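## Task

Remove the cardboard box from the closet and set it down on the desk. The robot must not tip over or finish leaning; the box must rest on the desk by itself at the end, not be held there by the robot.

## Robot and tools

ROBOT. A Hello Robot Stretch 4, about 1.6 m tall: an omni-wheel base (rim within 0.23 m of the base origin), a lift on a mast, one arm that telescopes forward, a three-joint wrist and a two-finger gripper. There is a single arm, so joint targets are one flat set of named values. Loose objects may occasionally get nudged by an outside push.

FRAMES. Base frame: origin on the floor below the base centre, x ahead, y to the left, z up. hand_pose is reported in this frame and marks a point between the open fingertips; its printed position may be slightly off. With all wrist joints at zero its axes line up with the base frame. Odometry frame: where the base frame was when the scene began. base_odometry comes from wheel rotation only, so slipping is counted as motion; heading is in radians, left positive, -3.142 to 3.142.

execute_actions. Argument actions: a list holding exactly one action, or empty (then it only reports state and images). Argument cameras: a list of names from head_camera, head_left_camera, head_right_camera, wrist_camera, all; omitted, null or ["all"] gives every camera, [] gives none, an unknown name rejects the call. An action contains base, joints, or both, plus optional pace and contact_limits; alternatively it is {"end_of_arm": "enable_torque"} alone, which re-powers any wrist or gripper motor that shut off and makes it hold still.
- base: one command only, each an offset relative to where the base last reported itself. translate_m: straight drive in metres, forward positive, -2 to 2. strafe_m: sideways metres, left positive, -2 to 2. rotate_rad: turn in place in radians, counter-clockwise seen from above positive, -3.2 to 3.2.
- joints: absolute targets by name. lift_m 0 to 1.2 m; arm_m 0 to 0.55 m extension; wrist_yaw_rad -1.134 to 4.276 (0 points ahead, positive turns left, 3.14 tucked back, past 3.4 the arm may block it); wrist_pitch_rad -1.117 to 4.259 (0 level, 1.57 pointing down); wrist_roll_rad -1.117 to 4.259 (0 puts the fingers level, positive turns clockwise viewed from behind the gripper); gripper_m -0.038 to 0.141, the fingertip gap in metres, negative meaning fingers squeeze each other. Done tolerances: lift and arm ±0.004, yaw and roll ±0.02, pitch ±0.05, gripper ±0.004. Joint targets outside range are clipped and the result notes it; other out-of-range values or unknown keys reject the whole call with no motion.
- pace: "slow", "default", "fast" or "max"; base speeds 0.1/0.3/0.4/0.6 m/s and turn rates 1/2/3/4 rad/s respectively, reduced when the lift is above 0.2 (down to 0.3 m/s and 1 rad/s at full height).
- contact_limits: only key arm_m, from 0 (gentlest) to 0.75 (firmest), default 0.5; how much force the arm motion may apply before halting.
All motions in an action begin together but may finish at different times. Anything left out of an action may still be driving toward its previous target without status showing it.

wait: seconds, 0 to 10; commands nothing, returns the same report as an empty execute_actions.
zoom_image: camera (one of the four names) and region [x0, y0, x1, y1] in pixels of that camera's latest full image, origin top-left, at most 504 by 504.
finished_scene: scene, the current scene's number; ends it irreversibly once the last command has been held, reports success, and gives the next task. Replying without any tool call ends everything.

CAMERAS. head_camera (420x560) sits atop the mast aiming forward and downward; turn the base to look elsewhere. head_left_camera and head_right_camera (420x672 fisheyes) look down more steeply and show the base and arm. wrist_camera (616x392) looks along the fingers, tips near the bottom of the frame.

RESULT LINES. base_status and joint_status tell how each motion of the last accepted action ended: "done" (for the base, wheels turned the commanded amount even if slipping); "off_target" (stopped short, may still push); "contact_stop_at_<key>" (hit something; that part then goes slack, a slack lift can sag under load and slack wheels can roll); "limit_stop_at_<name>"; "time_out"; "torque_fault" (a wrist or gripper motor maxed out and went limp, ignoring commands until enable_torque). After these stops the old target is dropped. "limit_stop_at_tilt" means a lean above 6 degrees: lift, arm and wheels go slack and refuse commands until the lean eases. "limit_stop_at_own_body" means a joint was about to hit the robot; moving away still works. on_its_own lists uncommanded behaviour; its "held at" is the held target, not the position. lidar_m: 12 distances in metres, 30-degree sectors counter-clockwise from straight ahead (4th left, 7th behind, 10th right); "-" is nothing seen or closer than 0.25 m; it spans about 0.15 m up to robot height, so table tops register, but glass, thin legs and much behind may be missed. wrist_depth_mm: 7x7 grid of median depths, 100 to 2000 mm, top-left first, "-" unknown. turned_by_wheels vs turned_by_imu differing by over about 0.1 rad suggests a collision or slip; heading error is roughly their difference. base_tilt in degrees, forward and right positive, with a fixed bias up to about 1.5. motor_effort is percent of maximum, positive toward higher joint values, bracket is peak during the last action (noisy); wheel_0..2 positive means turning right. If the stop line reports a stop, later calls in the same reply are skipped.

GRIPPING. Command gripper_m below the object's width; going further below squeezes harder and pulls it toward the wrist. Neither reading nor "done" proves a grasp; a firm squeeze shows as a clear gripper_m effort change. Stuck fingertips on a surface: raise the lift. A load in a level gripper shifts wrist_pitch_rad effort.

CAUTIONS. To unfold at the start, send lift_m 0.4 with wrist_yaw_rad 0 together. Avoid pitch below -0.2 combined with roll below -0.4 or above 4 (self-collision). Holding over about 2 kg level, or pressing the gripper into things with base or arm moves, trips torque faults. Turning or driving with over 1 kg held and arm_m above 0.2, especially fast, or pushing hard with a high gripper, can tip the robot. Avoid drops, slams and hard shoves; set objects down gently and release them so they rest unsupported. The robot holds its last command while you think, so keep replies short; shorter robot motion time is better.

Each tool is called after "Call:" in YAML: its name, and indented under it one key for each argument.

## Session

Call:
execute_actions:
  actions: []

Scene clock: 0.00 s.
base_odometry: x=+0.000 y=+0.000 heading=+0.000 (m, m, rad; odometry frame)
turned_by_wheels: +0.000 (rad since the last result)
turned_by_imu: +0.000 (rad since the last result)
base_tilt: forward=-0.7 right=+0.2 (deg)
lidar_m: 1.66 1.37 1.12 1.12 1.26 1.55 1.56 1.82 2.64 2.61 2.95 1.66
base_status: not commanded
joint_positions: lift_m=+0.231 arm_m=+0.000 wrist_yaw_rad=+3.051 wrist_pitch_rad=-0.010 wrist_roll_rad=+0.006 gripper_m=+0.057
joint_status: not commanded
motor_effort: lift_m=+18 arm_m=+0 wrist_yaw_rad=-1 wrist_pitch_rad=-5 wrist_roll_rad=-1 gripper_m=-4 wheel_0=+0 wheel_1=+0 wheel_2=+0 (%)
hand_pose: x=-0.1085 y=+0.1131 z=+0.4118 quat_wxyz=(+0.045, +0.005, +0.003, +0.999) (m; base frame)
wrist_depth_mm: 144 145 1756 1756 1661 - 1863 / - 139 1808 1661 1618 - 1921 / - 133 211 1708 1618 - 1863 / 116 146 1756 1708 1618 - 1921 / 227 1863 1808 1756 1618 - 1863 / 1430 1537 203 1464 198 1430 1397 / 976 1042 976 112 976 904 946
pictures: head_camera, head_left_camera, head_right_camera, wrist_camera
Images, in order (width x height): head_camera 420x560, head_left_camera 420x672, head_right_camera 420x672, wrist_camera 616x392.

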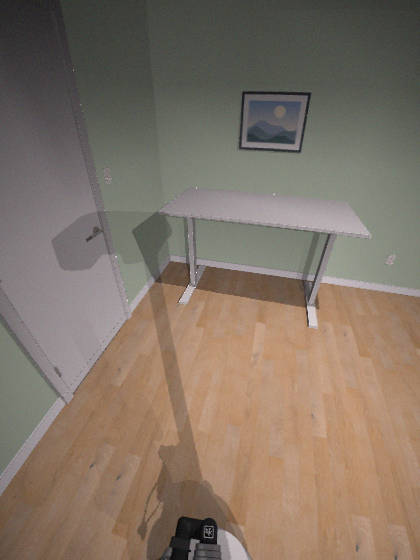

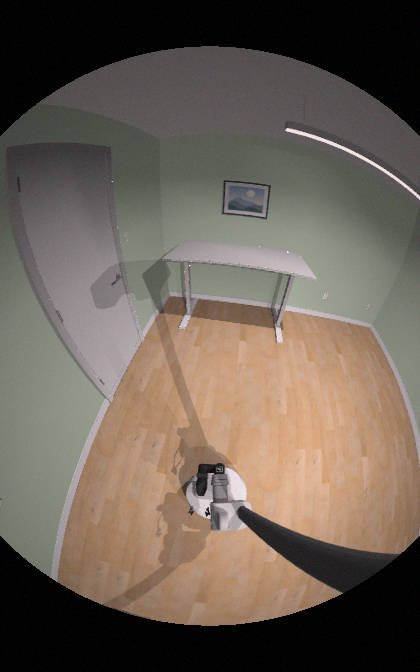

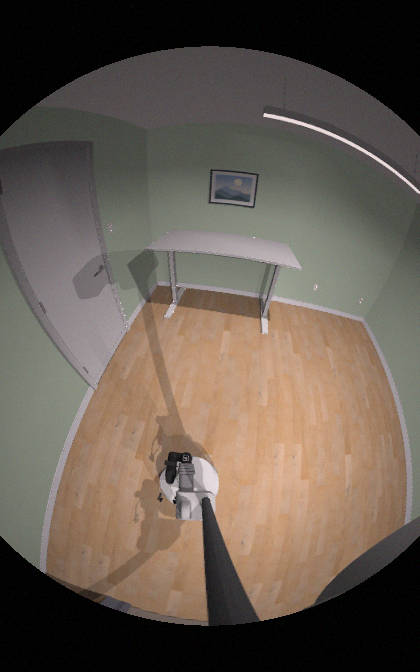

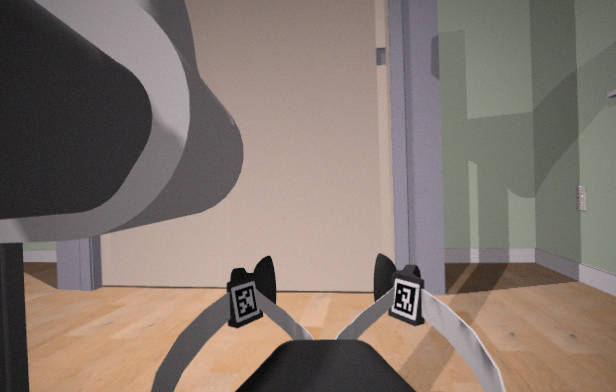

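Call:
execute_actions:
  actions:
    - {"base":{"rotate_rad":2.9},"joints":{"lift_m":0.885,"wrist_yaw_rad":0,"gripper_m":0.0},"pace":"fast"}
  cameras: ["head_camera","wrist_camera"]

Scene clock: 3.67 s.
base_odometry: x=+0.000 y=+0.000 heading=+2.900 (m, m, rad; odometry frame)
turned_by_wheels: +2.900 (rad since the last result)
turned_by_imu: +2.961 (rad since the last result)
base_tilt: forward=-0.7 right=+0.2 (deg)
lidar_m: 1.55 1.60 2.10 2.61 2.67 1.77 2.08 1.66 1.19 1.13 1.17 1.52
base_status: done
joint_positions: lift_m=+0.885 arm_m=+0.000 wrist_yaw_rad=+0.000 wrist_pitch_rad=-0.010 wrist_roll_rad=+0.006 gripper_m=+0.000
joint_status: all done
motor_effort: lift_m=+21(26) arm_m=-1(1) wrist_yaw_rad=-2(6) wrist_pitch_rad=-5(6) wrist_roll_rad=+0(2) gripper_m=-6(6) wheel_0=+0(7) wheel_1=+1(8) wheel_2=+1(12) (%)
hand_pose: x=+0.4594 y=-0.0873 z=+1.0658 quat_wxyz=(+1.000, +0.003, -0.005, +0.000) (m; base frame)
wrist_depth_mm: 1397 1397 1336 1366 1336 - 1464 / 1397 1397 1366 1366 1366 - 1499 / 1464 1430 1336 1366 1336 - 1537 / 1397 1366 1397 1397 1336 - 1499 / 1430 1397 1366 1336 1308 - 1576 / 1430 1430 1366 198 190 - 1499 / 1430 1430 1336 112 1336 1921 1537
pictures: head_camera, wrist_camera
Images, in order (width x height): head_camera 420x560, wrist_camera 616x392.

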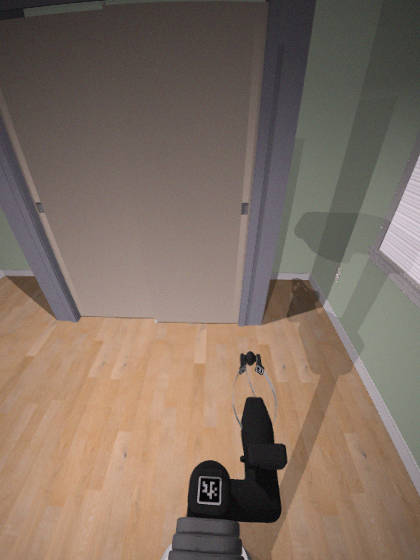

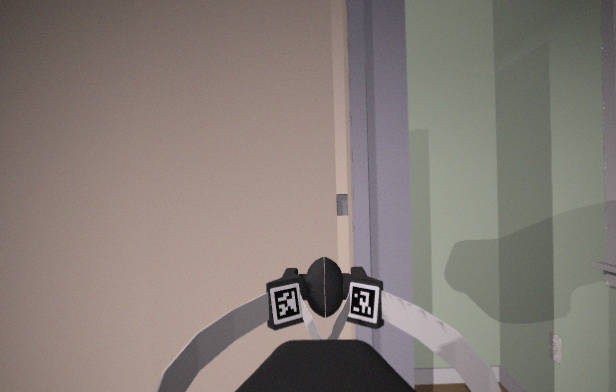

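Call:
execute_actions:
  actions:
    - {"base":{"translate_m":0.95},"pace":"fast"}
  cameras: []

Call:
execute_actions:
  actions:
    - {"base":{"strafe_m":-0.64},"pace":"fast"}
  cameras: []

Call:
execute_actions:
  actions:
    - {"base":{"rotate_rad":0.8},"joints":{"arm_m":0.2}}
  cameras: ["wrist_camera"]

Scene clock: 9.77 s.
base_odometry: x=-0.923 y=+0.227 heading=+2.900 (m, m, rad; odometry frame)
turned_by_wheels: +0.000 (rad since the last result)
turned_by_imu: +0.000 (rad since the last result)
base_tilt: forward=-0.7 right=+0.2 (deg)
lidar_m: 0.57 0.62 0.91 2.64 2.71 3.59 3.47 1.66 1.15 1.05 1.11 0.61
base_status: done
joint_positions: lift_m=+0.885 arm_m=+0.000 wrist_yaw_rad=+0.000 wrist_pitch_rad=-0.010 wrist_roll_rad=+0.006 gripper_m=+0.000
joint_status: not commanded
motor_effort: lift_m=+21(22) arm_m=-1(1) wrist_yaw_rad=-1(3) wrist_pitch_rad=-6(5) wrist_roll_rad=-1(1) gripper_m=-7(7) wheel_0=+2(6) wheel_1=+0(6) wheel_2=+0(15) (%)
hand_pose: x=+0.4594 y=-0.0874 z=+1.0659 quat_wxyz=(+1.000, +0.003, -0.005, +0.000) (m; base frame)
wrist_depth_mm: 394 397 397 397 394 377 377 / 394 399 397 397 397 377 379 / 399 397 397 397 397 379 375 / 402 397 399 397 397 379 379 / 399 399 399 397 397 379 379 / 402 399 399 198 189 382 379 / 404 402 402 112 384 368 382
pictures: none
No camera images: the call's "cameras" was empty. Leave "cameras" out to get every camera's image.

Scene clock: 12.70 s.
base_odometry: x=-0.770 y=+0.848 heading=+2.901 (m, m, rad; odometry frame)
turned_by_wheels: +0.000 (rad since the last result)
turned_by_imu: -0.002 (rad since the last result)
base_tilt: forward=-0.7 right=+0.2 (deg)
lidar_m: 1.05 0.65 0.88 2.05 3.37 3.57 2.20 0.70 0.43 0.41 0.43 0.56
base_status: done
joint_positions: lift_m=+0.885 arm_m=+0.000 wrist_yaw_rad=+0.000 wrist_pitch_rad=-0.010 wrist_roll_rad=+0.006 gripper_m=+0.000
joint_status: not commanded
motor_effort: lift_m=+21(21) arm_m=-1(1) wrist_yaw_rad=-2(1) wrist_pitch_rad=-5(6) wrist_roll_rad=-2(0) gripper_m=-7(8) wheel_0=+1(18) wheel_1=+2(11) wheel_2=+0(2) (%)
hand_pose: x=+0.4594 y=-0.0874 z=+1.0659 quat_wxyz=(+1.000, +0.003, -0.005, +0.000) (m; base frame)
wrist_depth_mm: 449 683 1138 1160 1160 750 521 / 449 683 1138 1138 1138 778 535 / 445 676 1138 1160 1138 768 539 / 445 661 1138 1160 1160 768 539 / 442 661 1160 1160 1160 778 539 / 439 654 1008 198 191 778 539 / 433 615 1042 112 1138 668 544
pictures: none
No camera images: the call's "cameras" was empty. Leave "cameras" out to get every camera's image.

Scene clock: 14.40 s.
base_odometry: x=-0.770 y=+0.848 heading=-2.583 (m, m, rad; odometry frame)
turned_by_wheels: +0.799 (rad since the last result)
turned_by_imu: +0.816 (rad since the last result)
base_tilt: forward=-0.7 right=+0.2 (deg)
lidar_m: 0.70 1.26 3.30 3.76 2.58 0.97 0.51 0.43 0.41 0.49 0.88 0.67
base_status: done
joint_positions: lift_m=+0.885 arm_m=+0.199 wrist_yaw_rad=+0.000 wrist_pitch_rad=-0.010 wrist_roll_rad=+0.006 gripper_m=+0.000
joint_status: all done
motor_effort: lift_m=+21(21) arm_m=+5(6) wrist_yaw_rad=-3(1) wrist_pitch_rad=-5(6) wrist_roll_rad=-1(2) gripper_m=-5(6) wheel_0=-3(5) wheel_1=-2(7) wheel_2=-3(10) (%)
hand_pose: x=+0.6586 y=-0.0873 z=+1.0659 quat_wxyz=(+1.000, +0.003, -0.005, +0.000) (m; base frame)
wrist_depth_mm: 1397 778 525 394 282 247 219 / 1464 798 530 399 285 249 220 / 1576 798 530 402 286 250 222 / - 820 544 404 286 251 222 / - 831 544 404 289 253 224 / - 842 525 198 190 254 223 / - 854 484 112 283 240 224
pictures: wrist_camera
Images, in order (width x height): wrist_camera 616x392.

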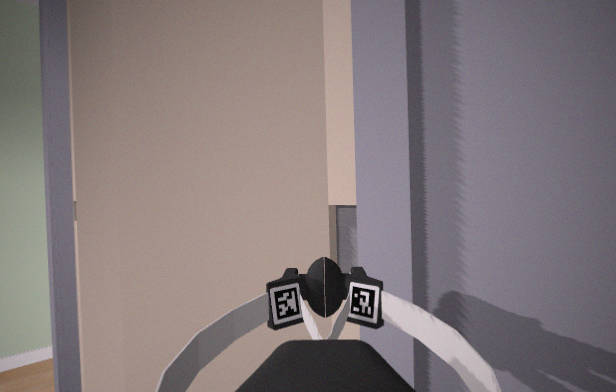

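Call:
execute_actions:
  actions:
    - {"base":{"rotate_rad":-0.012},"joints":{"arm_m":0.3}}
  cameras: []

Call:
execute_actions:
  actions:
    - {"joints":{"arm_m":0.5},"contact_limits":{"arm_m":0.75},"pace":"slow"}
  cameras: ["wrist_camera"]

Scene clock: 17.00 s.
base_odometry: x=-0.770 y=+0.848 heading=-2.595 (m, m, rad; odometry frame)
turned_by_wheels: -0.012 (rad since the last result)
turned_by_imu: -0.011 (rad since the last result)
base_tilt: forward=-0.7 right=+0.2 (deg)
lidar_m: 0.72 1.23 3.28 3.72 2.59 1.00 0.50 0.43 0.42 0.50 0.86 0.64
base_status: done
joint_positions: lift_m=+0.885 arm_m=+0.299 wrist_yaw_rad=+0.005 wrist_pitch_rad=-0.010 wrist_roll_rad=+0.006 gripper_m=+0.000
joint_status: all done
on_its_own: wrist_yaw_rad is at rest, and its effort (-14) is outside its rest range (-13 to +13)
motor_effort: lift_m=+21(21) arm_m=+5(9) wrist_yaw_rad=-14(15) wrist_pitch_rad=-6(6) wrist_roll_rad=-1(1) gripper_m=-6(6) wheel_0=+2(3) wheel_1=+0(3) wheel_2=+1(5) (%)
hand_pose: x=+0.7590 y=-0.0861 z=+1.0659 quat_wxyz=(+1.000, +0.003, -0.005, +0.002) (m; base frame)
wrist_depth_mm: 1308 564 377 286 195 176 158 / 1366 574 384 289 197 176 158 / 1308 585 387 290 198 178 159 / 1308 580 389 294 199 179 159 / 1336 597 397 290 199 179 160 / 1336 603 379 195 185 179 161 / 1336 615 366 112 191 169 161
pictures: none
No camera images: the call's "cameras" was empty. Leave "cameras" out to get every camera's image.

Scene clock: 20.27 s.
base_odometry: x=-0.769 y=+0.848 heading=-2.593 (m, m, rad; odometry frame)
turned_by_wheels: +0.002 (rad since the last result)
turned_by_imu: +0.108 (rad since the last result)
base_tilt: forward=-0.8 right=+0.2 (deg)
lidar_m: 0.91 1.65 3.29 2.90 2.57 0.85 0.49 0.42 0.43 0.53 1.07 0.68
base_status: not commanded
joint_positions: lift_m=+0.885 arm_m=+0.498 wrist_yaw_rad=+0.010 wrist_pitch_rad=-0.010 wrist_roll_rad=+0.006 gripper_m=+0.000
joint_status: all done
on_its_own: wrist_yaw_rad is at rest, and its effort (-30) is outside its rest range (-13 to +13)
motor_effort: lift_m=+21(21) arm_m=+10(17) wrist_yaw_rad=-30(41) wrist_pitch_rad=-5(8) wrist_roll_rad=-1(1) gripper_m=-8(8) wheel_0=+17(18) wheel_1=+8(10) wheel_2=+5(6) (%)
contact_limits: arm_m 0.75
hand_pose: x=+0.9586 y=-0.0845 z=+1.0659 quat_wxyz=(+1.000, +0.003, -0.005, +0.005) (m; base frame)
wrist_depth_mm: - 615 338 233 190 723 699 / - 634 342 234 192 866 741 / - 647 343 236 193 878 569 / - 647 349 238 195 854 732 / - 676 353 232 194 878 732 / - 683 188 194 183 820 741 / - 715 342 112 187 535 559
pictures: wrist_camera
Images, in order (width x height): wrist_camera 616x392.

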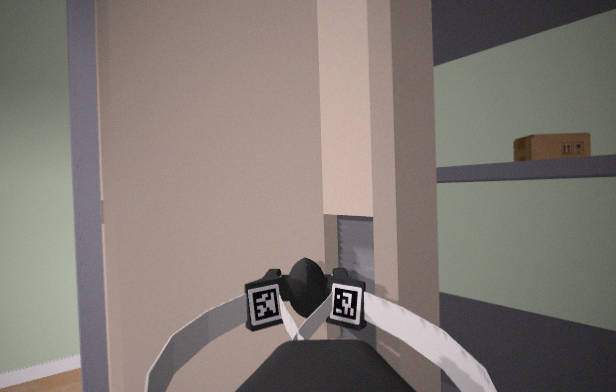

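Box is here. Repeat the sequence.

Call:
execute_actions:
  actions:
    - {"joints":{"arm_m":0.05},"pace":"fast"}
  cameras: []

Call:
execute_actions:
  actions:
    - {"base":{"rotate_rad":-0.88},"pace":"fast"}
  cameras: []

Call:
execute_actions:
  actions:
    - {"base":{"strafe_m":0.62},"pace":"fast"}
  cameras: ["wrist_camera"]

Scene clock: 24.20 s.
base_odometry: x=-0.770 y=+0.848 heading=-2.595 (m, m, rad; odometry frame)
turned_by_wheels: -0.002 (rad since the last result)
turned_by_imu: -0.002 (rad since the last result)
base_tilt: forward=-0.7 right=+0.2 (deg)
lidar_m: 0.92 1.68 3.31 2.89 2.57 0.84 0.50 0.43 0.43 0.49 1.07 0.71
base_status: not commanded
joint_positions: lift_m=+0.885 arm_m=+0.051 wrist_yaw_rad=+0.000 wrist_pitch_rad=-0.010 wrist_roll_rad=+0.006 gripper_m=+0.000
joint_status: all done
motor_effort: lift_m=+22(21) arm_m=-4(7) wrist_yaw_rad=-1(45) wrist_pitch_rad=-6(6) wrist_roll_rad=-1(2) gripper_m=-7(8) wheel_0=+0(17) wheel_1=+0(8) wheel_2=+0(6) (%)
hand_pose: x=+0.5102 y=-0.0875 z=+1.0659 quat_wxyz=(+1.000, +0.003, -0.005, +0.000) (m; base frame)
wrist_depth_mm: - 1708 976 691 1430 410 353 / - 1708 991 691 1118 415 355 / - 1708 991 691 1397 415 355 / - 1661 1008 707 1366 418 359 / - 1708 1008 699 1366 418 362 / - 1808 976 198 190 424 362 / - - 878 112 1281 394 364
pictures: none
No camera images: the call's "cameras" was empty. Leave "cameras" out to get every camera's image.

Scene clock: 25.83 s.
base_odometry: x=-0.770 y=+0.848 heading=+2.809 (m, m, rad; odometry frame)
turned_by_wheels: -0.879 (rad since the last result)
turned_by_imu: -0.897 (rad since the last result)
base_tilt: forward=-0.7 right=+0.2 (deg)
lidar_m: 0.96 0.70 0.92 3.27 3.41 3.13 2.12 0.69 0.43 0.41 0.43 0.59
base_status: done
joint_positions: lift_m=+0.885 arm_m=+0.051 wrist_yaw_rad=+0.000 wrist_pitch_rad=-0.010 wrist_roll_rad=+0.006 gripper_m=+0.000
joint_status: not commanded
motor_effort: lift_m=+21(21) arm_m=-4(4) wrist_yaw_rad=-1(2) wrist_pitch_rad=-6(6) wrist_roll_rad=-1(1) gripper_m=-7(8) wheel_0=+3(3) wheel_1=+2(8) wheel_2=+2(11) (%)
hand_pose: x=+0.5102 y=-0.0875 z=+1.0659 quat_wxyz=(+1.000, +0.003, -0.005, +0.000) (m; base frame)
wrist_depth_mm: 433 654 1138 1138 1118 788 539 / 433 647 1138 1118 1138 798 549 / 427 640 1118 1138 1138 809 559 / 427 634 1160 1160 1160 831 564 / 421 627 1160 1138 1118 831 564 / 418 621 946 198 190 820 564 / 418 585 976 112 1138 707 569
pictures: none
No camera images: the call's "cameras" was empty. Leave "cameras" out to get every camera's image.

Scene clock: 28.73 s.
base_odometry: x=-0.972 y=+0.262 heading=+2.808 (m, m, rad; odometry frame)
turned_by_wheels: +0.000 (rad since the last result)
turned_by_imu: +0.003 (rad since the last result)
base_tilt: forward=-0.6 right=+0.1 (deg)
lidar_m: 0.63 0.68 0.91 2.64 2.75 3.55 2.95 1.63 1.14 1.04 1.09 0.63
base_status: done
joint_positions: lift_m=+0.885 arm_m=+0.051 wrist_yaw_rad=+0.000 wrist_pitch_rad=-0.010 wrist_roll_rad=+0.006 gripper_m=+0.000
joint_status: not commanded
motor_effort: lift_m=+21(21) arm_m=-4(4) wrist_yaw_rad=-2(2) wrist_pitch_rad=-6(5) wrist_roll_rad=+0(1) gripper_m=-6(8) wheel_0=+1(14) wheel_1=-2(11) wheel_2=+0(6) (%)
hand_pose: x=+0.5102 y=-0.0875 z=+1.0659 quat_wxyz=(+1.000, +0.003, -0.005, +0.000) (m; base frame)
wrist_depth_mm: 389 389 387 820 410 366 366 / 394 387 389 1078 418 366 364 / 392 387 387 1118 424 364 366 / 394 392 399 1118 436 368 368 / 397 397 404 1118 442 368 368 / 397 392 392 198 189 368 368 / 394 392 392 112 366 359 373
pictures: wrist_camera
Images, in order (width x height): wrist_camera 616x392.

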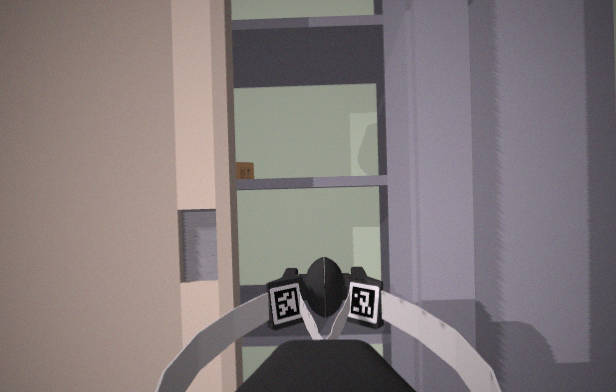

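Call:
execute_actions:
  actions:
    - {"joints":{"arm_m":0.33},"contact_limits":{"arm_m":0.2}}
  cameras: []

Call:
execute_actions:
  actions:
    - {"base":{"strafe_m":0.42}}
  cameras: ["wrist_camera"]

Scene clock: 31.90 s.
base_odometry: x=-0.972 y=+0.262 heading=+2.808 (m, m, rad; odometry frame)
turned_by_wheels: +0.000 (rad since the last result)
turned_by_imu: +0.001 (rad since the last result)
base_tilt: forward=-0.7 right=+0.2 (deg)
lidar_m: 0.65 0.68 0.91 2.66 2.75 3.54 2.98 1.62 1.14 1.03 1.09 0.65
base_status: not commanded
joint_positions: lift_m=+0.885 arm_m=+0.329 wrist_yaw_rad=+0.000 wrist_pitch_rad=-0.010 wrist_roll_rad=+0.006 gripper_m=+0.000
joint_status: all done
motor_effort: lift_m=+21(20) arm_m=+5(5) wrist_yaw_rad=-4(0) wrist_pitch_rad=-5(6) wrist_roll_rad=-1(2) gripper_m=-6(6) wheel_0=+1(1) wheel_1=-2(2) wheel_2=+0(0) (%)
contact_limits: arm_m 0.2
hand_pose: x=+0.7885 y=-0.0874 z=+1.0659 quat_wxyz=(+1.000, +0.003, -0.005, +0.000) (m; base frame)
wrist_depth_mm: 135 683 699 707 676 182 136 / 134 831 831 831 798 183 138 / 134 854 831 831 809 185 139 / 133 842 842 842 723 187 140 / 132 831 842 842 842 189 141 / 131 842 842 198 190 190 142 / 130 603 530 112 580 161 143
pictures: none
No camera images: the call's "cameras" was empty. Leave "cameras" out to get every camera's image.

Scene clock: 34.63 s.
base_odometry: x=-1.110 y=-0.134 heading=+2.808 (m, m, rad; odometry frame)
turned_by_wheels: -0.001 (rad since the last result)
turned_by_imu: -0.030 (rad since the last result)
base_tilt: forward=-0.6 right=+0.2 (deg)
lidar_m: 0.62 0.63 0.85 2.25 2.29 3.02 3.46 2.26 1.60 1.46 0.93 0.85
base_status: done
joint_positions: lift_m=+0.885 arm_m=+0.329 wrist_yaw_rad=-0.001 wrist_pitch_rad=-0.010 wrist_roll_rad=+0.006 gripper_m=+0.000
joint_status: not commanded
motor_effort: lift_m=+21(21) arm_m=+4(5) wrist_yaw_rad=-1(43) wrist_pitch_rad=-6(7) wrist_roll_rad=+0(1) gripper_m=-5(10) wheel_0=-1(23) wheel_1=-1(7) wheel_2=-5(11) (%)
hand_pose: x=+0.7886 y=-0.0876 z=+1.0659 quat_wxyz=(+1.000, +0.003, -0.005, +0.000) (m; base frame)
wrist_depth_mm: - 113 691 707 723 723 715 / - 112 809 798 809 820 798 / - 111 809 809 809 809 778 / - 110 809 820 820 831 788 / - 108 820 809 820 831 798 / - 107 809 205 190 820 750 / - 104 525 112 574 530 564
pictures: wrist_camera
Images, in order (width x height): wrist_camera 616x392.

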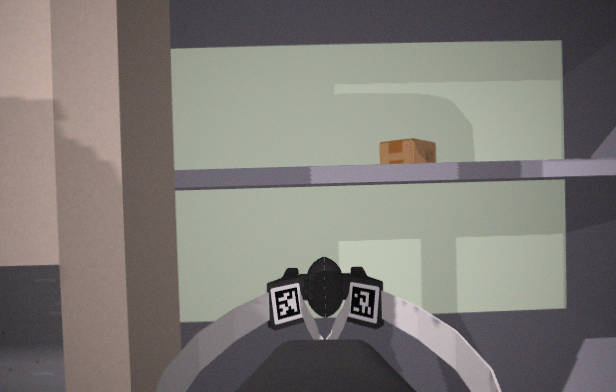

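Call:
execute_actions:
  actions:
    - {"base":{"strafe_m":-0.14},"joints":{"lift_m":1.03,"gripper_m":0.14}}
  cameras: []

Call:
execute_actions:
  actions:
    - {"base":{"translate_m":0.2}}
  cameras: ["wrist_camera"]

Scene clock: 38.50 s.
base_odometry: x=-1.064 y=-0.002 heading=+2.808 (m, m, rad; odometry frame)
turned_by_wheels: +0.000 (rad since the last result)
turned_by_imu: +0.001 (rad since the last result)
base_tilt: forward=-0.7 right=+0.2 (deg)
lidar_m: 0.64 0.65 0.86 2.38 2.45 3.23 3.43 2.05 1.46 1.33 1.33 0.77
base_status: done
joint_positions: lift_m=+1.030 arm_m=+0.329 wrist_yaw_rad=+0.000 wrist_pitch_rad=-0.010 wrist_roll_rad=+0.006 gripper_m=+0.140
joint_status: all done
motor_effort: lift_m=+22(23) arm_m=+4(4) wrist_yaw_rad=-2(0) wrist_pitch_rad=-7(6) wrist_roll_rad=-2(1) gripper_m=-1(8) wheel_0=+0(13) wheel_1=+1(8) wheel_2=+0(5) (%)
hand_pose: x=+0.7886 y=-0.0875 z=+1.2108 quat_wxyz=(+1.000, +0.003, -0.005, +0.000) (m; base frame)
wrist_depth_mm: 788 418 430 439 445 452 459 / 530 549 564 580 591 609 554 / 809 809 809 820 820 831 603 / 809 820 809 831 820 820 609 / 809 768 741 609 676 654 569 / 442 407 413 413 413 413 574 / 820 831 820 112 820 820 634
pictures: none
No camera images: the call's "cameras" was empty. Leave "cameras" out to get every camera's image.

Scene clock: 40.57 s.
base_odometry: x=-1.253 y=+0.063 heading=+2.808 (m, m, rad; odometry frame)
turned_by_wheels: +0.000 (rad since the last result)
turned_by_imu: +0.000 (rad since the last result)
base_tilt: forward=-0.6 right=+0.2 (deg)
lidar_m: 0.44 0.45 0.61 2.40 2.46 3.24 3.65 2.06 1.38 1.29 0.63 0.61
base_status: done
joint_positions: lift_m=+1.030 arm_m=+0.329 wrist_yaw_rad=+0.000 wrist_pitch_rad=-0.010 wrist_roll_rad=+0.006 gripper_m=+0.140
joint_status: not commanded
motor_effort: lift_m=+22(22) arm_m=+4(4) wrist_yaw_rad=-1(1) wrist_pitch_rad=-6(5) wrist_roll_rad=-1(2) gripper_m=-1(0) wheel_0=+4(2) wheel_1=+1(5) wheel_2=+0(14) (%)
hand_pose: x=+0.7886 y=-0.0875 z=+1.2108 quat_wxyz=(+1.000, +0.003, -0.005, +0.000) (m; base frame)
wrist_depth_mm: 357 366 368 377 384 384 392 / 535 549 564 574 597 615 549 / 615 615 609 609 615 615 585 / 609 615 615 615 627 621 591 / 615 615 609 621 621 621 549 / 394 353 317 368 307 296 345 / 262 257 255 112 247 242 239
pictures: wrist_camera
Images, in order (width x height): wrist_camera 616x392.

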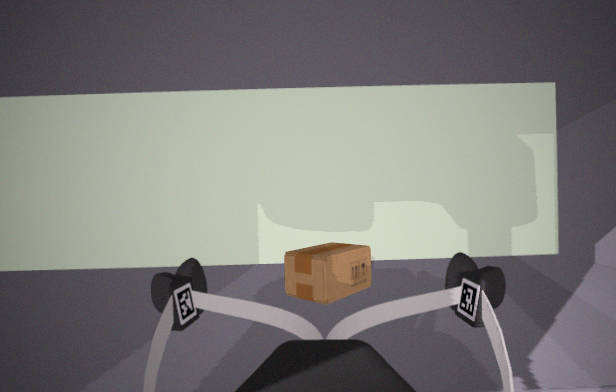

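Call:
execute_actions:
  actions:
    - {"joints":{"arm_m":0.55,"lift_m":1.015},"contact_limits":{"arm_m":0.3}}
  cameras: ["wrist_camera"]

Scene clock: 43.87 s.
base_odometry: x=-1.253 y=+0.063 heading=+2.808 (m, m, rad; odometry frame)
turned_by_wheels: +0.000 (rad since the last result)
turned_by_imu: +0.001 (rad since the last result)
base_tilt: forward=-0.7 right=+0.2 (deg)
lidar_m: 0.45 0.46 0.59 2.40 2.46 3.22 3.65 2.07 1.39 1.30 0.64 0.62
base_status: not commanded
joint_positions: lift_m=+1.015 arm_m=+0.549 wrist_yaw_rad=+0.000 wrist_pitch_rad=-0.010 wrist_roll_rad=+0.006 gripper_m=+0.140
joint_status: all done
motor_effort: lift_m=+13(22) arm_m=+5(3) wrist_yaw_rad=-2(0) wrist_pitch_rad=-5(5) wrist_roll_rad=-1(2) gripper_m=+0(2) wheel_0=+3(4) wheel_1=+1(1) wheel_2=-1(1) (%)
contact_limits: arm_m 0.3
hand_pose: x=+1.0085 y=-0.0874 z=+1.1965 quat_wxyz=(+1.000, +0.003, -0.005, +0.000) (m; base frame)
wrist_depth_mm: 389 392 392 394 394 397 397 / 389 394 392 399 392 394 399 / 392 394 394 394 397 397 397 / 394 394 394 397 397 399 402 / 394 392 397 397 399 402 402 / 345 309 196 172 195 258 304 / 229 225 211 112 205 213 211
pictures: wrist_camera
Images, in order (width x height): wrist_camera 616x392.

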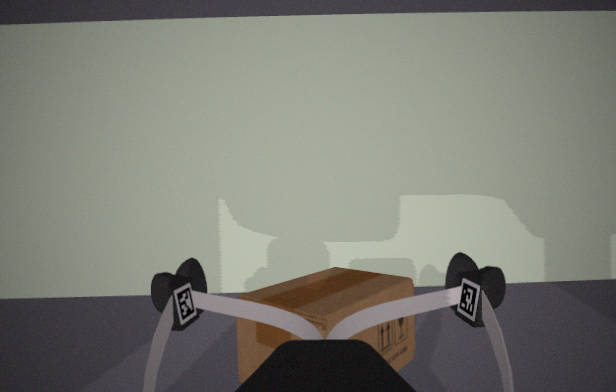

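Call:
execute_actions:
  actions:
    - {"joints":{"lift_m":1.0}}
  cameras: []

Call:
execute_actions:
  actions:
    - {"joints":{"gripper_m":0.02}}
  cameras: ["wrist_camera"]

Scene clock: 46.47 s.
base_odometry: x=-1.253 y=+0.063 heading=+2.808 (m, m, rad; odometry frame)
turned_by_wheels: +0.000 (rad since the last result)
turned_by_imu: +0.001 (rad since the last result)
base_tilt: forward=-0.7 right=+0.2 (deg)
lidar_m: 0.42 0.43 0.61 2.40 2.47 3.21 3.64 2.06 1.40 1.30 0.64 0.63
base_status: not commanded
joint_positions: lift_m=+1.007 arm_m=+0.549 wrist_yaw_rad=+0.000 wrist_pitch_rad=-0.018 wrist_roll_rad=+0.007 gripper_m=+0.140
joint_status: lift_m contact_stop (moved -0.008 of -0.015)
on_its_own: lift_m is slack since a contact_stop (your +1.000 is given up)
motor_effort: lift_m=+13(13) arm_m=+4(5) wrist_yaw_rad=-1(1) wrist_pitch_rad=+16(26) wrist_roll_rad=-4(6) gripper_m=-1(1) wheel_0=+4(4) wheel_1=+2(1) wheel_2=-1(1) (%)
hand_pose: x=+1.0085 y=-0.0874 z=+1.1905 quat_wxyz=(+1.000, +0.004, -0.009, +0.000) (m; base frame)
wrist_depth_mm: 375 392 399 397 399 399 399 / 394 394 397 399 397 399 399 / 394 394 394 397 397 397 399 / 392 392 394 397 397 402 399 / 392 394 394 399 399 399 399 / 362 325 202 179 196 272 322 / 236 234 217 112 209 220 219
pictures: none
No camera images: the call's "cameras" was empty. Leave "cameras" out to get every camera's image.

not run: a stop came earlier in this reply.

Call:
execute_actions:
  actions:
    - {"joints":{"gripper_m":0.02,"lift_m":1.012,"wrist_pitch_rad":0.1}}
  cameras: ["wrist_camera"]

Scene clock: 49.43 s.
base_odometry: x=-1.253 y=+0.063 heading=+2.808 (m, m, rad; odometry frame)
turned_by_wheels: +0.000 (rad since the last result)
turned_by_imu: +0.001 (rad since the last result)
base_tilt: forward=-0.8 right=+0.2 (deg)
lidar_m: 0.44 0.45 0.59 2.40 2.47 3.26 3.64 2.06 1.40 1.31 0.64 0.61
base_status: not commanded
joint_positions: lift_m=+1.013 arm_m=+0.549 wrist_yaw_rad=+0.002 wrist_pitch_rad=+0.082 wrist_roll_rad=+0.007 gripper_m=+0.020
joint_status: all done
on_its_own: wrist_pitch_rad is at rest, and its effort (+54) is outside its rest range (-23 to +23)
motor_effort: lift_m=+8(18) arm_m=+4(4) wrist_yaw_rad=-5(6) wrist_pitch_rad=+54(54) wrist_roll_rad=-5(5) gripper_m=-21(24) wheel_0=+4(4) wheel_1=+2(1) wheel_2=-1(1) (%)
hand_pose: x=+1.0078 y=-0.0870 z=+1.1675 quat_wxyz=(+0.999, +0.004, +0.041, +0.001) (m; base frame)
wrist_depth_mm: 377 375 375 377 379 379 382 / 377 382 382 384 379 384 389 / 384 387 389 387 392 392 392 / 392 389 392 389 392 392 397 / 394 394 397 245 397 399 397 / 291 289 185 168 187 266 265 / 206 192 193 112 197 183 192
pictures: wrist_camera
Images, in order (width x height): wrist_camera 616x392.

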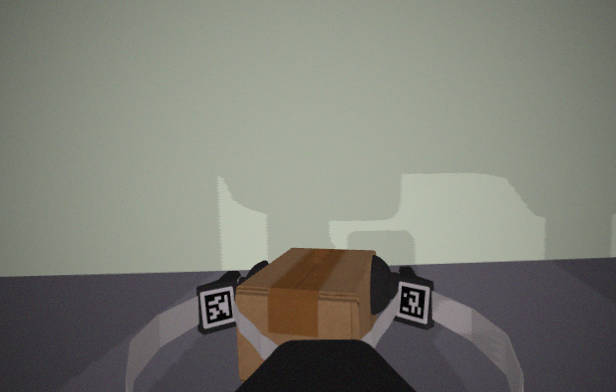

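Call:
execute_actions:
  actions:
    - {"joints":{"lift_m":1.06}}
  cameras: []

Call:
execute_actions:
  actions:
    - {"joints":{"arm_m":0.0},"base":{"translate_m":-0.4}}
  cameras: []

Call:
execute_actions:
  actions:
    - {"base":{"rotate_rad":3.1},"pace":"fast"}
  cameras: ["head_camera","wrist_camera"]

Scene clock: 52.20 s.
base_odometry: x=-1.253 y=+0.063 heading=+2.808 (m, m, rad; odometry frame)
turned_by_wheels: +0.000 (rad since the last result)
turned_by_imu: +0.001 (rad since the last result)
base_tilt: forward=-0.7 right=+0.2 (deg)
lidar_m: 0.45 0.45 0.56 2.40 2.45 3.21 3.64 2.07 1.40 1.30 0.63 0.62
base_status: not commanded
joint_positions: lift_m=+1.060 arm_m=+0.549 wrist_yaw_rad=+0.000 wrist_pitch_rad=+0.103 wrist_roll_rad=+0.006 gripper_m=+0.020
joint_status: all done
motor_effort: lift_m=+22(22) arm_m=+4(4) wrist_yaw_rad=-1(6) wrist_pitch_rad=-9(54) wrist_roll_rad=+0(4) gripper_m=-23(22) wheel_0=+4(3) wheel_1=+2(1) wheel_2=+0(1) (%)
hand_pose: x=+1.0072 y=-0.0873 z=+1.2082 quat_wxyz=(+0.999, +0.003, +0.051, +0.000) (m; base frame)
wrist_depth_mm: 368 368 370 373 373 373 375 / 370 375 377 377 377 379 384 / 379 382 384 384 387 387 389 / 387 389 392 394 394 394 397 / 397 397 397 243 399 402 404 / 343 340 184 168 186 312 307 / 252 235 234 112 237 223 231
pictures: none
No camera images: the call's "cameras" was empty. Leave "cameras" out to get every camera's image.

Scene clock: 55.03 s.
base_odometry: x=-0.875 y=-0.068 heading=+2.808 (m, m, rad; odometry frame)
turned_by_wheels: +0.000 (rad since the last result)
turned_by_imu: +0.001 (rad since the last result)
base_tilt: forward=-0.7 right=+0.2 (deg)
lidar_m: 0.82 0.85 1.12 2.38 2.44 3.20 3.22 2.07 1.44 1.34 1.36 0.94
base_status: done
joint_positions: lift_m=+1.060 arm_m=+0.001 wrist_yaw_rad=+0.000 wrist_pitch_rad=+0.103 wrist_roll_rad=+0.006 gripper_m=+0.020
joint_status: all done
motor_effort: lift_m=+22(22) arm_m=-5(3) wrist_yaw_rad=-1(3) wrist_pitch_rad=-9(8) wrist_roll_rad=+0(1) gripper_m=-22(22) wheel_0=-3(8) wheel_1=-2(7) wheel_2=+1(12) (%)
hand_pose: x=+0.4587 y=-0.0875 z=+1.2081 quat_wxyz=(+0.999, +0.003, +0.052, +0.000) (m; base frame)
wrist_depth_mm: 580 580 1281 1308 1281 931 569 / 591 597 960 1281 1308 917 585 / 597 609 1336 1336 1366 946 597 / 609 621 654 1336 1336 976 609 / 627 634 647 244 1366 960 615 / 640 634 184 168 187 683 627 / 654 654 661 112 1430 991 654
pictures: none
No camera images: the call's "cameras" was empty. Leave "cameras" out to get every camera's image.

Scene clock: 58.50 s.
base_odometry: x=-0.875 y=-0.068 heading=-0.376 (m, m, rad; odometry frame)
turned_by_wheels: +3.099 (rad since the last result)
turned_by_imu: +3.164 (rad since the last result)
base_tilt: forward=-0.7 right=+0.2 (deg)
lidar_m: 2.37 2.14 1.45 1.30 1.35 0.93 0.83 0.85 1.12 2.37 2.43 3.12
base_status: done
joint_positions: lift_m=+1.060 arm_m=+0.001 wrist_yaw_rad=+0.000 wrist_pitch_rad=+0.103 wrist_roll_rad=+0.006 gripper_m=+0.020
joint_status: not commanded
motor_effort: lift_m=+21(22) arm_m=-5(5) wrist_yaw_rad=-3(1) wrist_pitch_rad=-10(9) wrist_roll_rad=+0(0) gripper_m=-21(22) wheel_0=-4(7) wheel_1=-2(6) wheel_2=-4(7) (%)
hand_pose: x=+0.4587 y=-0.0874 z=+1.2082 quat_wxyz=(+0.999, +0.003, +0.052, +0.000) (m; base frame)
wrist_depth_mm: - - - - - - - / - - - - - - - / - - - - - - - / - - - - - - - / - - - 244 - - - / - - 183 168 187 - - / - - - 112 - - -
pictures: head_camera, wrist_camera
Images, in order (width x height): head_camera 420x560, wrist_camera 616x392.

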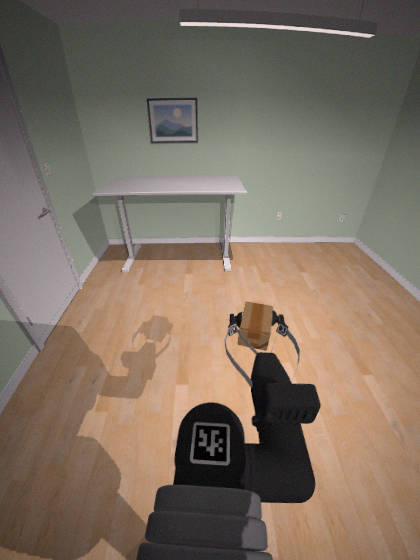

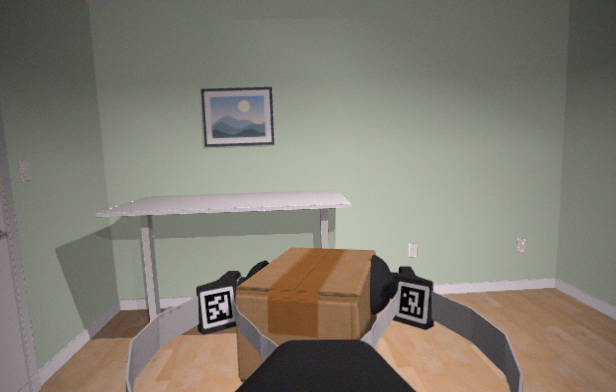

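Call:
execute_actions:
  actions:
    - {"base":{"strafe_m":0.45},"pace":"fast"}
  cameras: []

Call:
execute_actions:
  actions:
    - {"base":{"translate_m":1.9},"pace":"fast"}
  cameras: []

Call:
execute_actions:
  actions:
    - {"joints":{"arm_m":0.3}}
  cameras: ["head_camera","wrist_camera"]

Scene clock: 62.97 s.
base_odometry: x=-0.710 y=+0.351 heading=-0.376 (m, m, rad; odometry frame)
turned_by_wheels: +0.000 (rad since the last result)
turned_by_imu: +0.002 (rad since the last result)
base_tilt: forward=-0.7 right=+0.2 (deg)
lidar_m: 2.34 1.45 0.98 0.87 0.90 1.16 0.83 1.02 1.17 2.84 2.87 2.52
base_status: done
joint_positions: lift_m=+1.060 arm_m=+0.001 wrist_yaw_rad=+0.000 wrist_pitch_rad=+0.103 wrist_roll_rad=+0.006 gripper_m=+0.020
joint_status: not commanded
motor_effort: lift_m=+21(21) arm_m=-4(5) wrist_yaw_rad=-2(2) wrist_pitch_rad=-7(9) wrist_roll_rad=+1(0) gripper_m=-20(21) wheel_0=-3(11) wheel_1=+0(11) wheel_2=+0(3) (%)
hand_pose: x=+0.4587 y=-0.0874 z=+1.2082 quat_wxyz=(+0.999, +0.003, +0.052, +0.000) (m; base frame)
wrist_depth_mm: 1499 - - - - - - / 1537 - - - - - - / 1576 - - - - - - / 1464 - - - - - - / 1464 - - 244 - - - / 1464 - 184 168 186 - - / 1464 1921 - 112 - - -
pictures: none
No camera images: the call's "cameras" was empty. Leave "cameras" out to get every camera's image.

Scene clock: 70.00 s.
base_odometry: x=+1.057 y=-0.347 heading=-0.376 (m, m, rad; odometry frame)
turned_by_wheels: +0.000 (rad since the last result)
turned_by_imu: -0.002 (rad since the last result)
base_tilt: forward=-0.7 right=+0.2 (deg)
lidar_m: 0.44 0.45 0.62 1.04 1.10 1.44 2.81 2.84 2.84 2.65 0.74 0.50
base_status: done
joint_positions: lift_m=+1.060 arm_m=+0.001 wrist_yaw_rad=+0.000 wrist_pitch_rad=+0.103 wrist_roll_rad=+0.006 gripper_m=+0.020
joint_status: not commanded
motor_effort: lift_m=+21(21) arm_m=-4(4) wrist_yaw_rad=-1(1) wrist_pitch_rad=-8(7) wrist_roll_rad=+2(1) gripper_m=-20(21) wheel_0=+2(6) wheel_1=+2(6) wheel_2=-2(14) (%)
hand_pose: x=+0.4587 y=-0.0874 z=+1.2082 quat_wxyz=(+0.999, +0.003, +0.052, +0.000) (m; base frame)
wrist_depth_mm: 991 976 976 991 1008 1025 1060 / 1008 1008 976 1008 1042 1042 1060 / 1008 1008 1025 1042 1060 1078 1098 / 1025 1025 1042 1042 1060 1078 1098 / 1042 1078 1042 244 1098 1138 1138 / 831 820 183 168 187 741 741 / 597 559 564 112 564 535 554
pictures: none
No camera images: the call's "cameras" was empty. Leave "cameras" out to get every camera's image.

Scene clock: 72.00 s.
base_odometry: x=+1.057 y=-0.347 heading=-0.376 (m, m, rad; odometry frame)
turned_by_wheels: +0.000 (rad since the last result)
turned_by_imu: +0.000 (rad since the last result)
base_tilt: forward=-0.7 right=+0.2 (deg)
lidar_m: 0.45 0.46 0.60 1.04 1.10 1.42 2.81 2.82 2.86 2.66 0.73 0.50
base_status: not commanded
joint_positions: lift_m=+1.060 arm_m=+0.299 wrist_yaw_rad=+0.000 wrist_pitch_rad=+0.103 wrist_roll_rad=+0.006 gripper_m=+0.020
joint_status: all done
motor_effort: lift_m=+21(21) arm_m=+5(5) wrist_yaw_rad=-2(0) wrist_pitch_rad=-8(9) wrist_roll_rad=+0(0) gripper_m=-20(21) wheel_0=+2(2) wheel_1=+1(2) wheel_2=-2(2) (%)
hand_pose: x=+0.7571 y=-0.0874 z=+1.2082 quat_wxyz=(+0.999, +0.003, +0.052, +0.000) (m; base frame)
wrist_depth_mm: 683 676 691 691 723 723 741 / 707 691 699 707 750 750 759 / 723 723 741 741 759 759 768 / 732 750 750 759 768 778 788 / 741 741 759 244 778 788 798 / 750 759 185 168 187 750 732 / 591 559 554 112 559 525 549
pictures: head_camera, wrist_camera
Images, in order (width x height): head_camera 420x560, wrist_camera 616x392.

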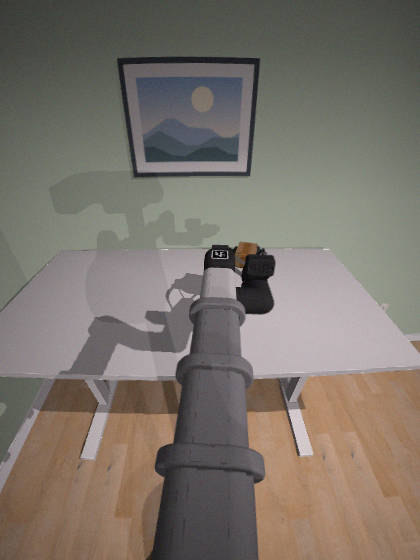

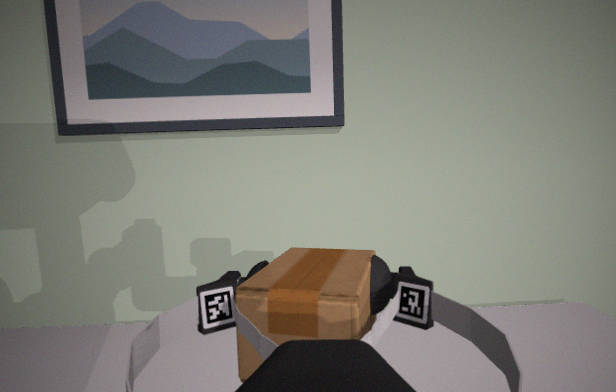

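Call:
execute_actions:
  actions:
    - {"joints":{"lift_m":0.88}}
  cameras: []

Scene clock: 75.90 s.
base_odometry: x=+1.057 y=-0.347 heading=-0.376 (m, m, rad; odometry frame)
turned_by_wheels: +0.000 (rad since the last result)
turned_by_imu: +0.001 (rad since the last result)
base_tilt: forward=-0.8 right=+0.2 (deg)
lidar_m: 0.46 0.47 0.59 1.03 1.07 1.44 2.80 2.83 2.85 2.66 0.71 0.49
base_status: not commanded
joint_positions: lift_m=+0.880 arm_m=+0.299 wrist_yaw_rad=+0.000 wrist_pitch_rad=+0.103 wrist_roll_rad=+0.006 gripper_m=+0.020
joint_status: all done
motor_effort: lift_m=+13(18) arm_m=+5(5) wrist_yaw_rad=+0(2) wrist_pitch_rad=-8(9) wrist_roll_rad=+0(0) gripper_m=-20(22) wheel_0=+2(2) wheel_1=+2(2) wheel_2=-2(2) (%)
hand_pose: x=+0.7571 y=-0.0874 z=+1.0289 quat_wxyz=(+0.999, +0.003, +0.052, +0.000) (m; base frame)
wrist_depth_mm: 683 683 683 699 723 732 732 / 707 715 723 723 732 750 750 / 723 723 732 741 750 750 768 / 741 741 750 759 759 768 788 / 603 585 580 244 535 525 517 / 377 375 183 168 187 343 340 / 276 258 258 112 263 245 255
pictures: none
No camera images: the call's "cameras" was empty. Leave "cameras" out to get every camera's image.

Call:
execute_actions:
  actions:
    - {"joints":{"lift_m":0.845},"pace":"slow"}
  cameras: []

Call:
execute_actions:
  actions:
    - {"joints":{"gripper_m":0.13}}
  cameras: []

Call:
execute_actions:
  actions:
    - {"joints":{"lift_m":0.95,"arm_m":0.0}}
  cameras: ["head_camera"]

Scene clock: 78.53 s.
base_odometry: x=+1.057 y=-0.347 heading=-0.376 (m, m, rad; odometry frame)
turned_by_wheels: +0.000 (rad since the last result)
turned_by_imu: +0.001 (rad since the last result)
base_tilt: forward=-0.7 right=+0.1 (deg)
lidar_m: 0.47 0.46 0.61 1.03 1.10 1.42 2.80 2.83 2.83 2.65 0.73 0.50
base_status: not commanded
joint_positions: lift_m=+0.845 arm_m=+0.299 wrist_yaw_rad=+0.000 wrist_pitch_rad=+0.103 wrist_roll_rad=+0.006 gripper_m=+0.020
joint_status: all done
motor_effort: lift_m=+13(14) arm_m=+5(5) wrist_yaw_rad=-2(4) wrist_pitch_rad=-8(8) wrist_roll_rad=+1(0) gripper_m=-21(22) wheel_0=+2(2) wheel_1=+2(2) wheel_2=-2(2) (%)
hand_pose: x=+0.7571 y=-0.0874 z=+0.9939 quat_wxyz=(+0.999, +0.003, +0.052, +0.000) (m; base frame)
wrist_depth_mm: 691 691 699 715 732 732 732 / 707 715 715 723 741 741 750 / 732 723 732 741 750 759 759 / 732 732 741 759 759 768 778 / 466 455 442 244 413 404 394 / 294 289 183 168 187 266 265 / 213 200 200 112 204 190 197
pictures: none
No camera images: the call's "cameras" was empty. Leave "cameras" out to get every camera's image.

Scene clock: 80.53 s.
base_odometry: x=+1.057 y=-0.347 heading=-0.376 (m, m, rad; odometry frame)
turned_by_wheels: +0.000 (rad since the last result)
turned_by_imu: +0.000 (rad since the last result)
base_tilt: forward=-0.7 right=+0.2 (deg)
lidar_m: 0.46 0.47 0.62 1.04 1.10 1.43 2.80 2.81 2.84 2.66 0.72 0.51
base_status: not commanded
joint_positions: lift_m=+0.845 arm_m=+0.299 wrist_yaw_rad=+0.000 wrist_pitch_rad=+0.103 wrist_roll_rad=+0.006 gripper_m=+0.130
joint_status: all done
motor_effort: lift_m=+13(13) arm_m=+5(5) wrist_yaw_rad=-2(1) wrist_pitch_rad=-7(8) wrist_roll_rad=+0(0) gripper_m=-1(21) wheel_0=+2(1) wheel_1=+1(2) wheel_2=-2(2) (%)
hand_pose: x=+0.7571 y=-0.0874 z=+0.9940 quat_wxyz=(+0.999, +0.003, +0.051, +0.000) (m; base frame)
wrist_depth_mm: 699 691 707 715 723 741 741 / 707 715 715 723 741 741 750 / 715 723 741 732 759 759 768 / 732 723 741 750 768 768 778 / 477 459 449 394 418 410 399 / 296 290 218 180 190 236 266 / 215 203 211 112 204 200 198
pictures: none
No camera images: the call's "cameras" was empty. Leave "cameras" out to get every camera's image.

Scene clock: 82.53 s.
base_odometry: x=+1.057 y=-0.347 heading=-0.376 (m, m, rad; odometry frame)
turned_by_wheels: +0.000 (rad since the last result)
turned_by_imu: +0.000 (rad since the last result)
base_tilt: forward=-0.7 right=+0.2 (deg)
lidar_m: 0.45 0.46 0.62 1.03 1.08 1.42 2.81 2.82 2.82 2.65 0.73 0.48
base_status: not commanded
joint_positions: lift_m=+0.950 arm_m=+0.001 wrist_yaw_rad=+0.000 wrist_pitch_rad=+0.102 wrist_roll_rad=+0.006 gripper_m=+0.130
joint_status: all done
motor_effort: lift_m=+22(20) arm_m=-4(2) wrist_yaw_rad=+0(2) wrist_pitch_rad=-5(7) wrist_roll_rad=+1(1) gripper_m=+0(2) wheel_0=+2(1) wheel_1=+2(2) wheel_2=-2(2) (%)
hand_pose: x=+0.4587 y=-0.0874 z=+1.0984 quat_wxyz=(+0.999, +0.003, +0.051, +0.000) (m; base frame)
wrist_depth_mm: 976 960 976 976 1025 1042 1025 / 991 991 991 1008 1025 1060 1060 / 1008 1008 1008 1042 1060 1060 1078 / 1025 1025 1042 1078 1078 1098 1098 / 878 878 831 820 798 768 759 / 554 544 469 492 459 442 500 / 404 384 397 112 384 375 370
pictures: head_camera
Images, in order (width x height): head_camera 420x560.

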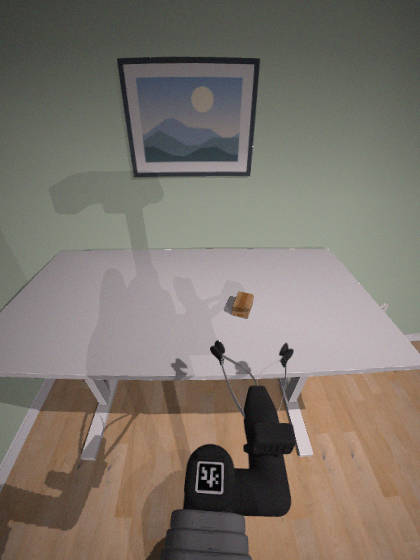

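Call:
finished_scene:
  scene: 2

The scene is finished: the task was done.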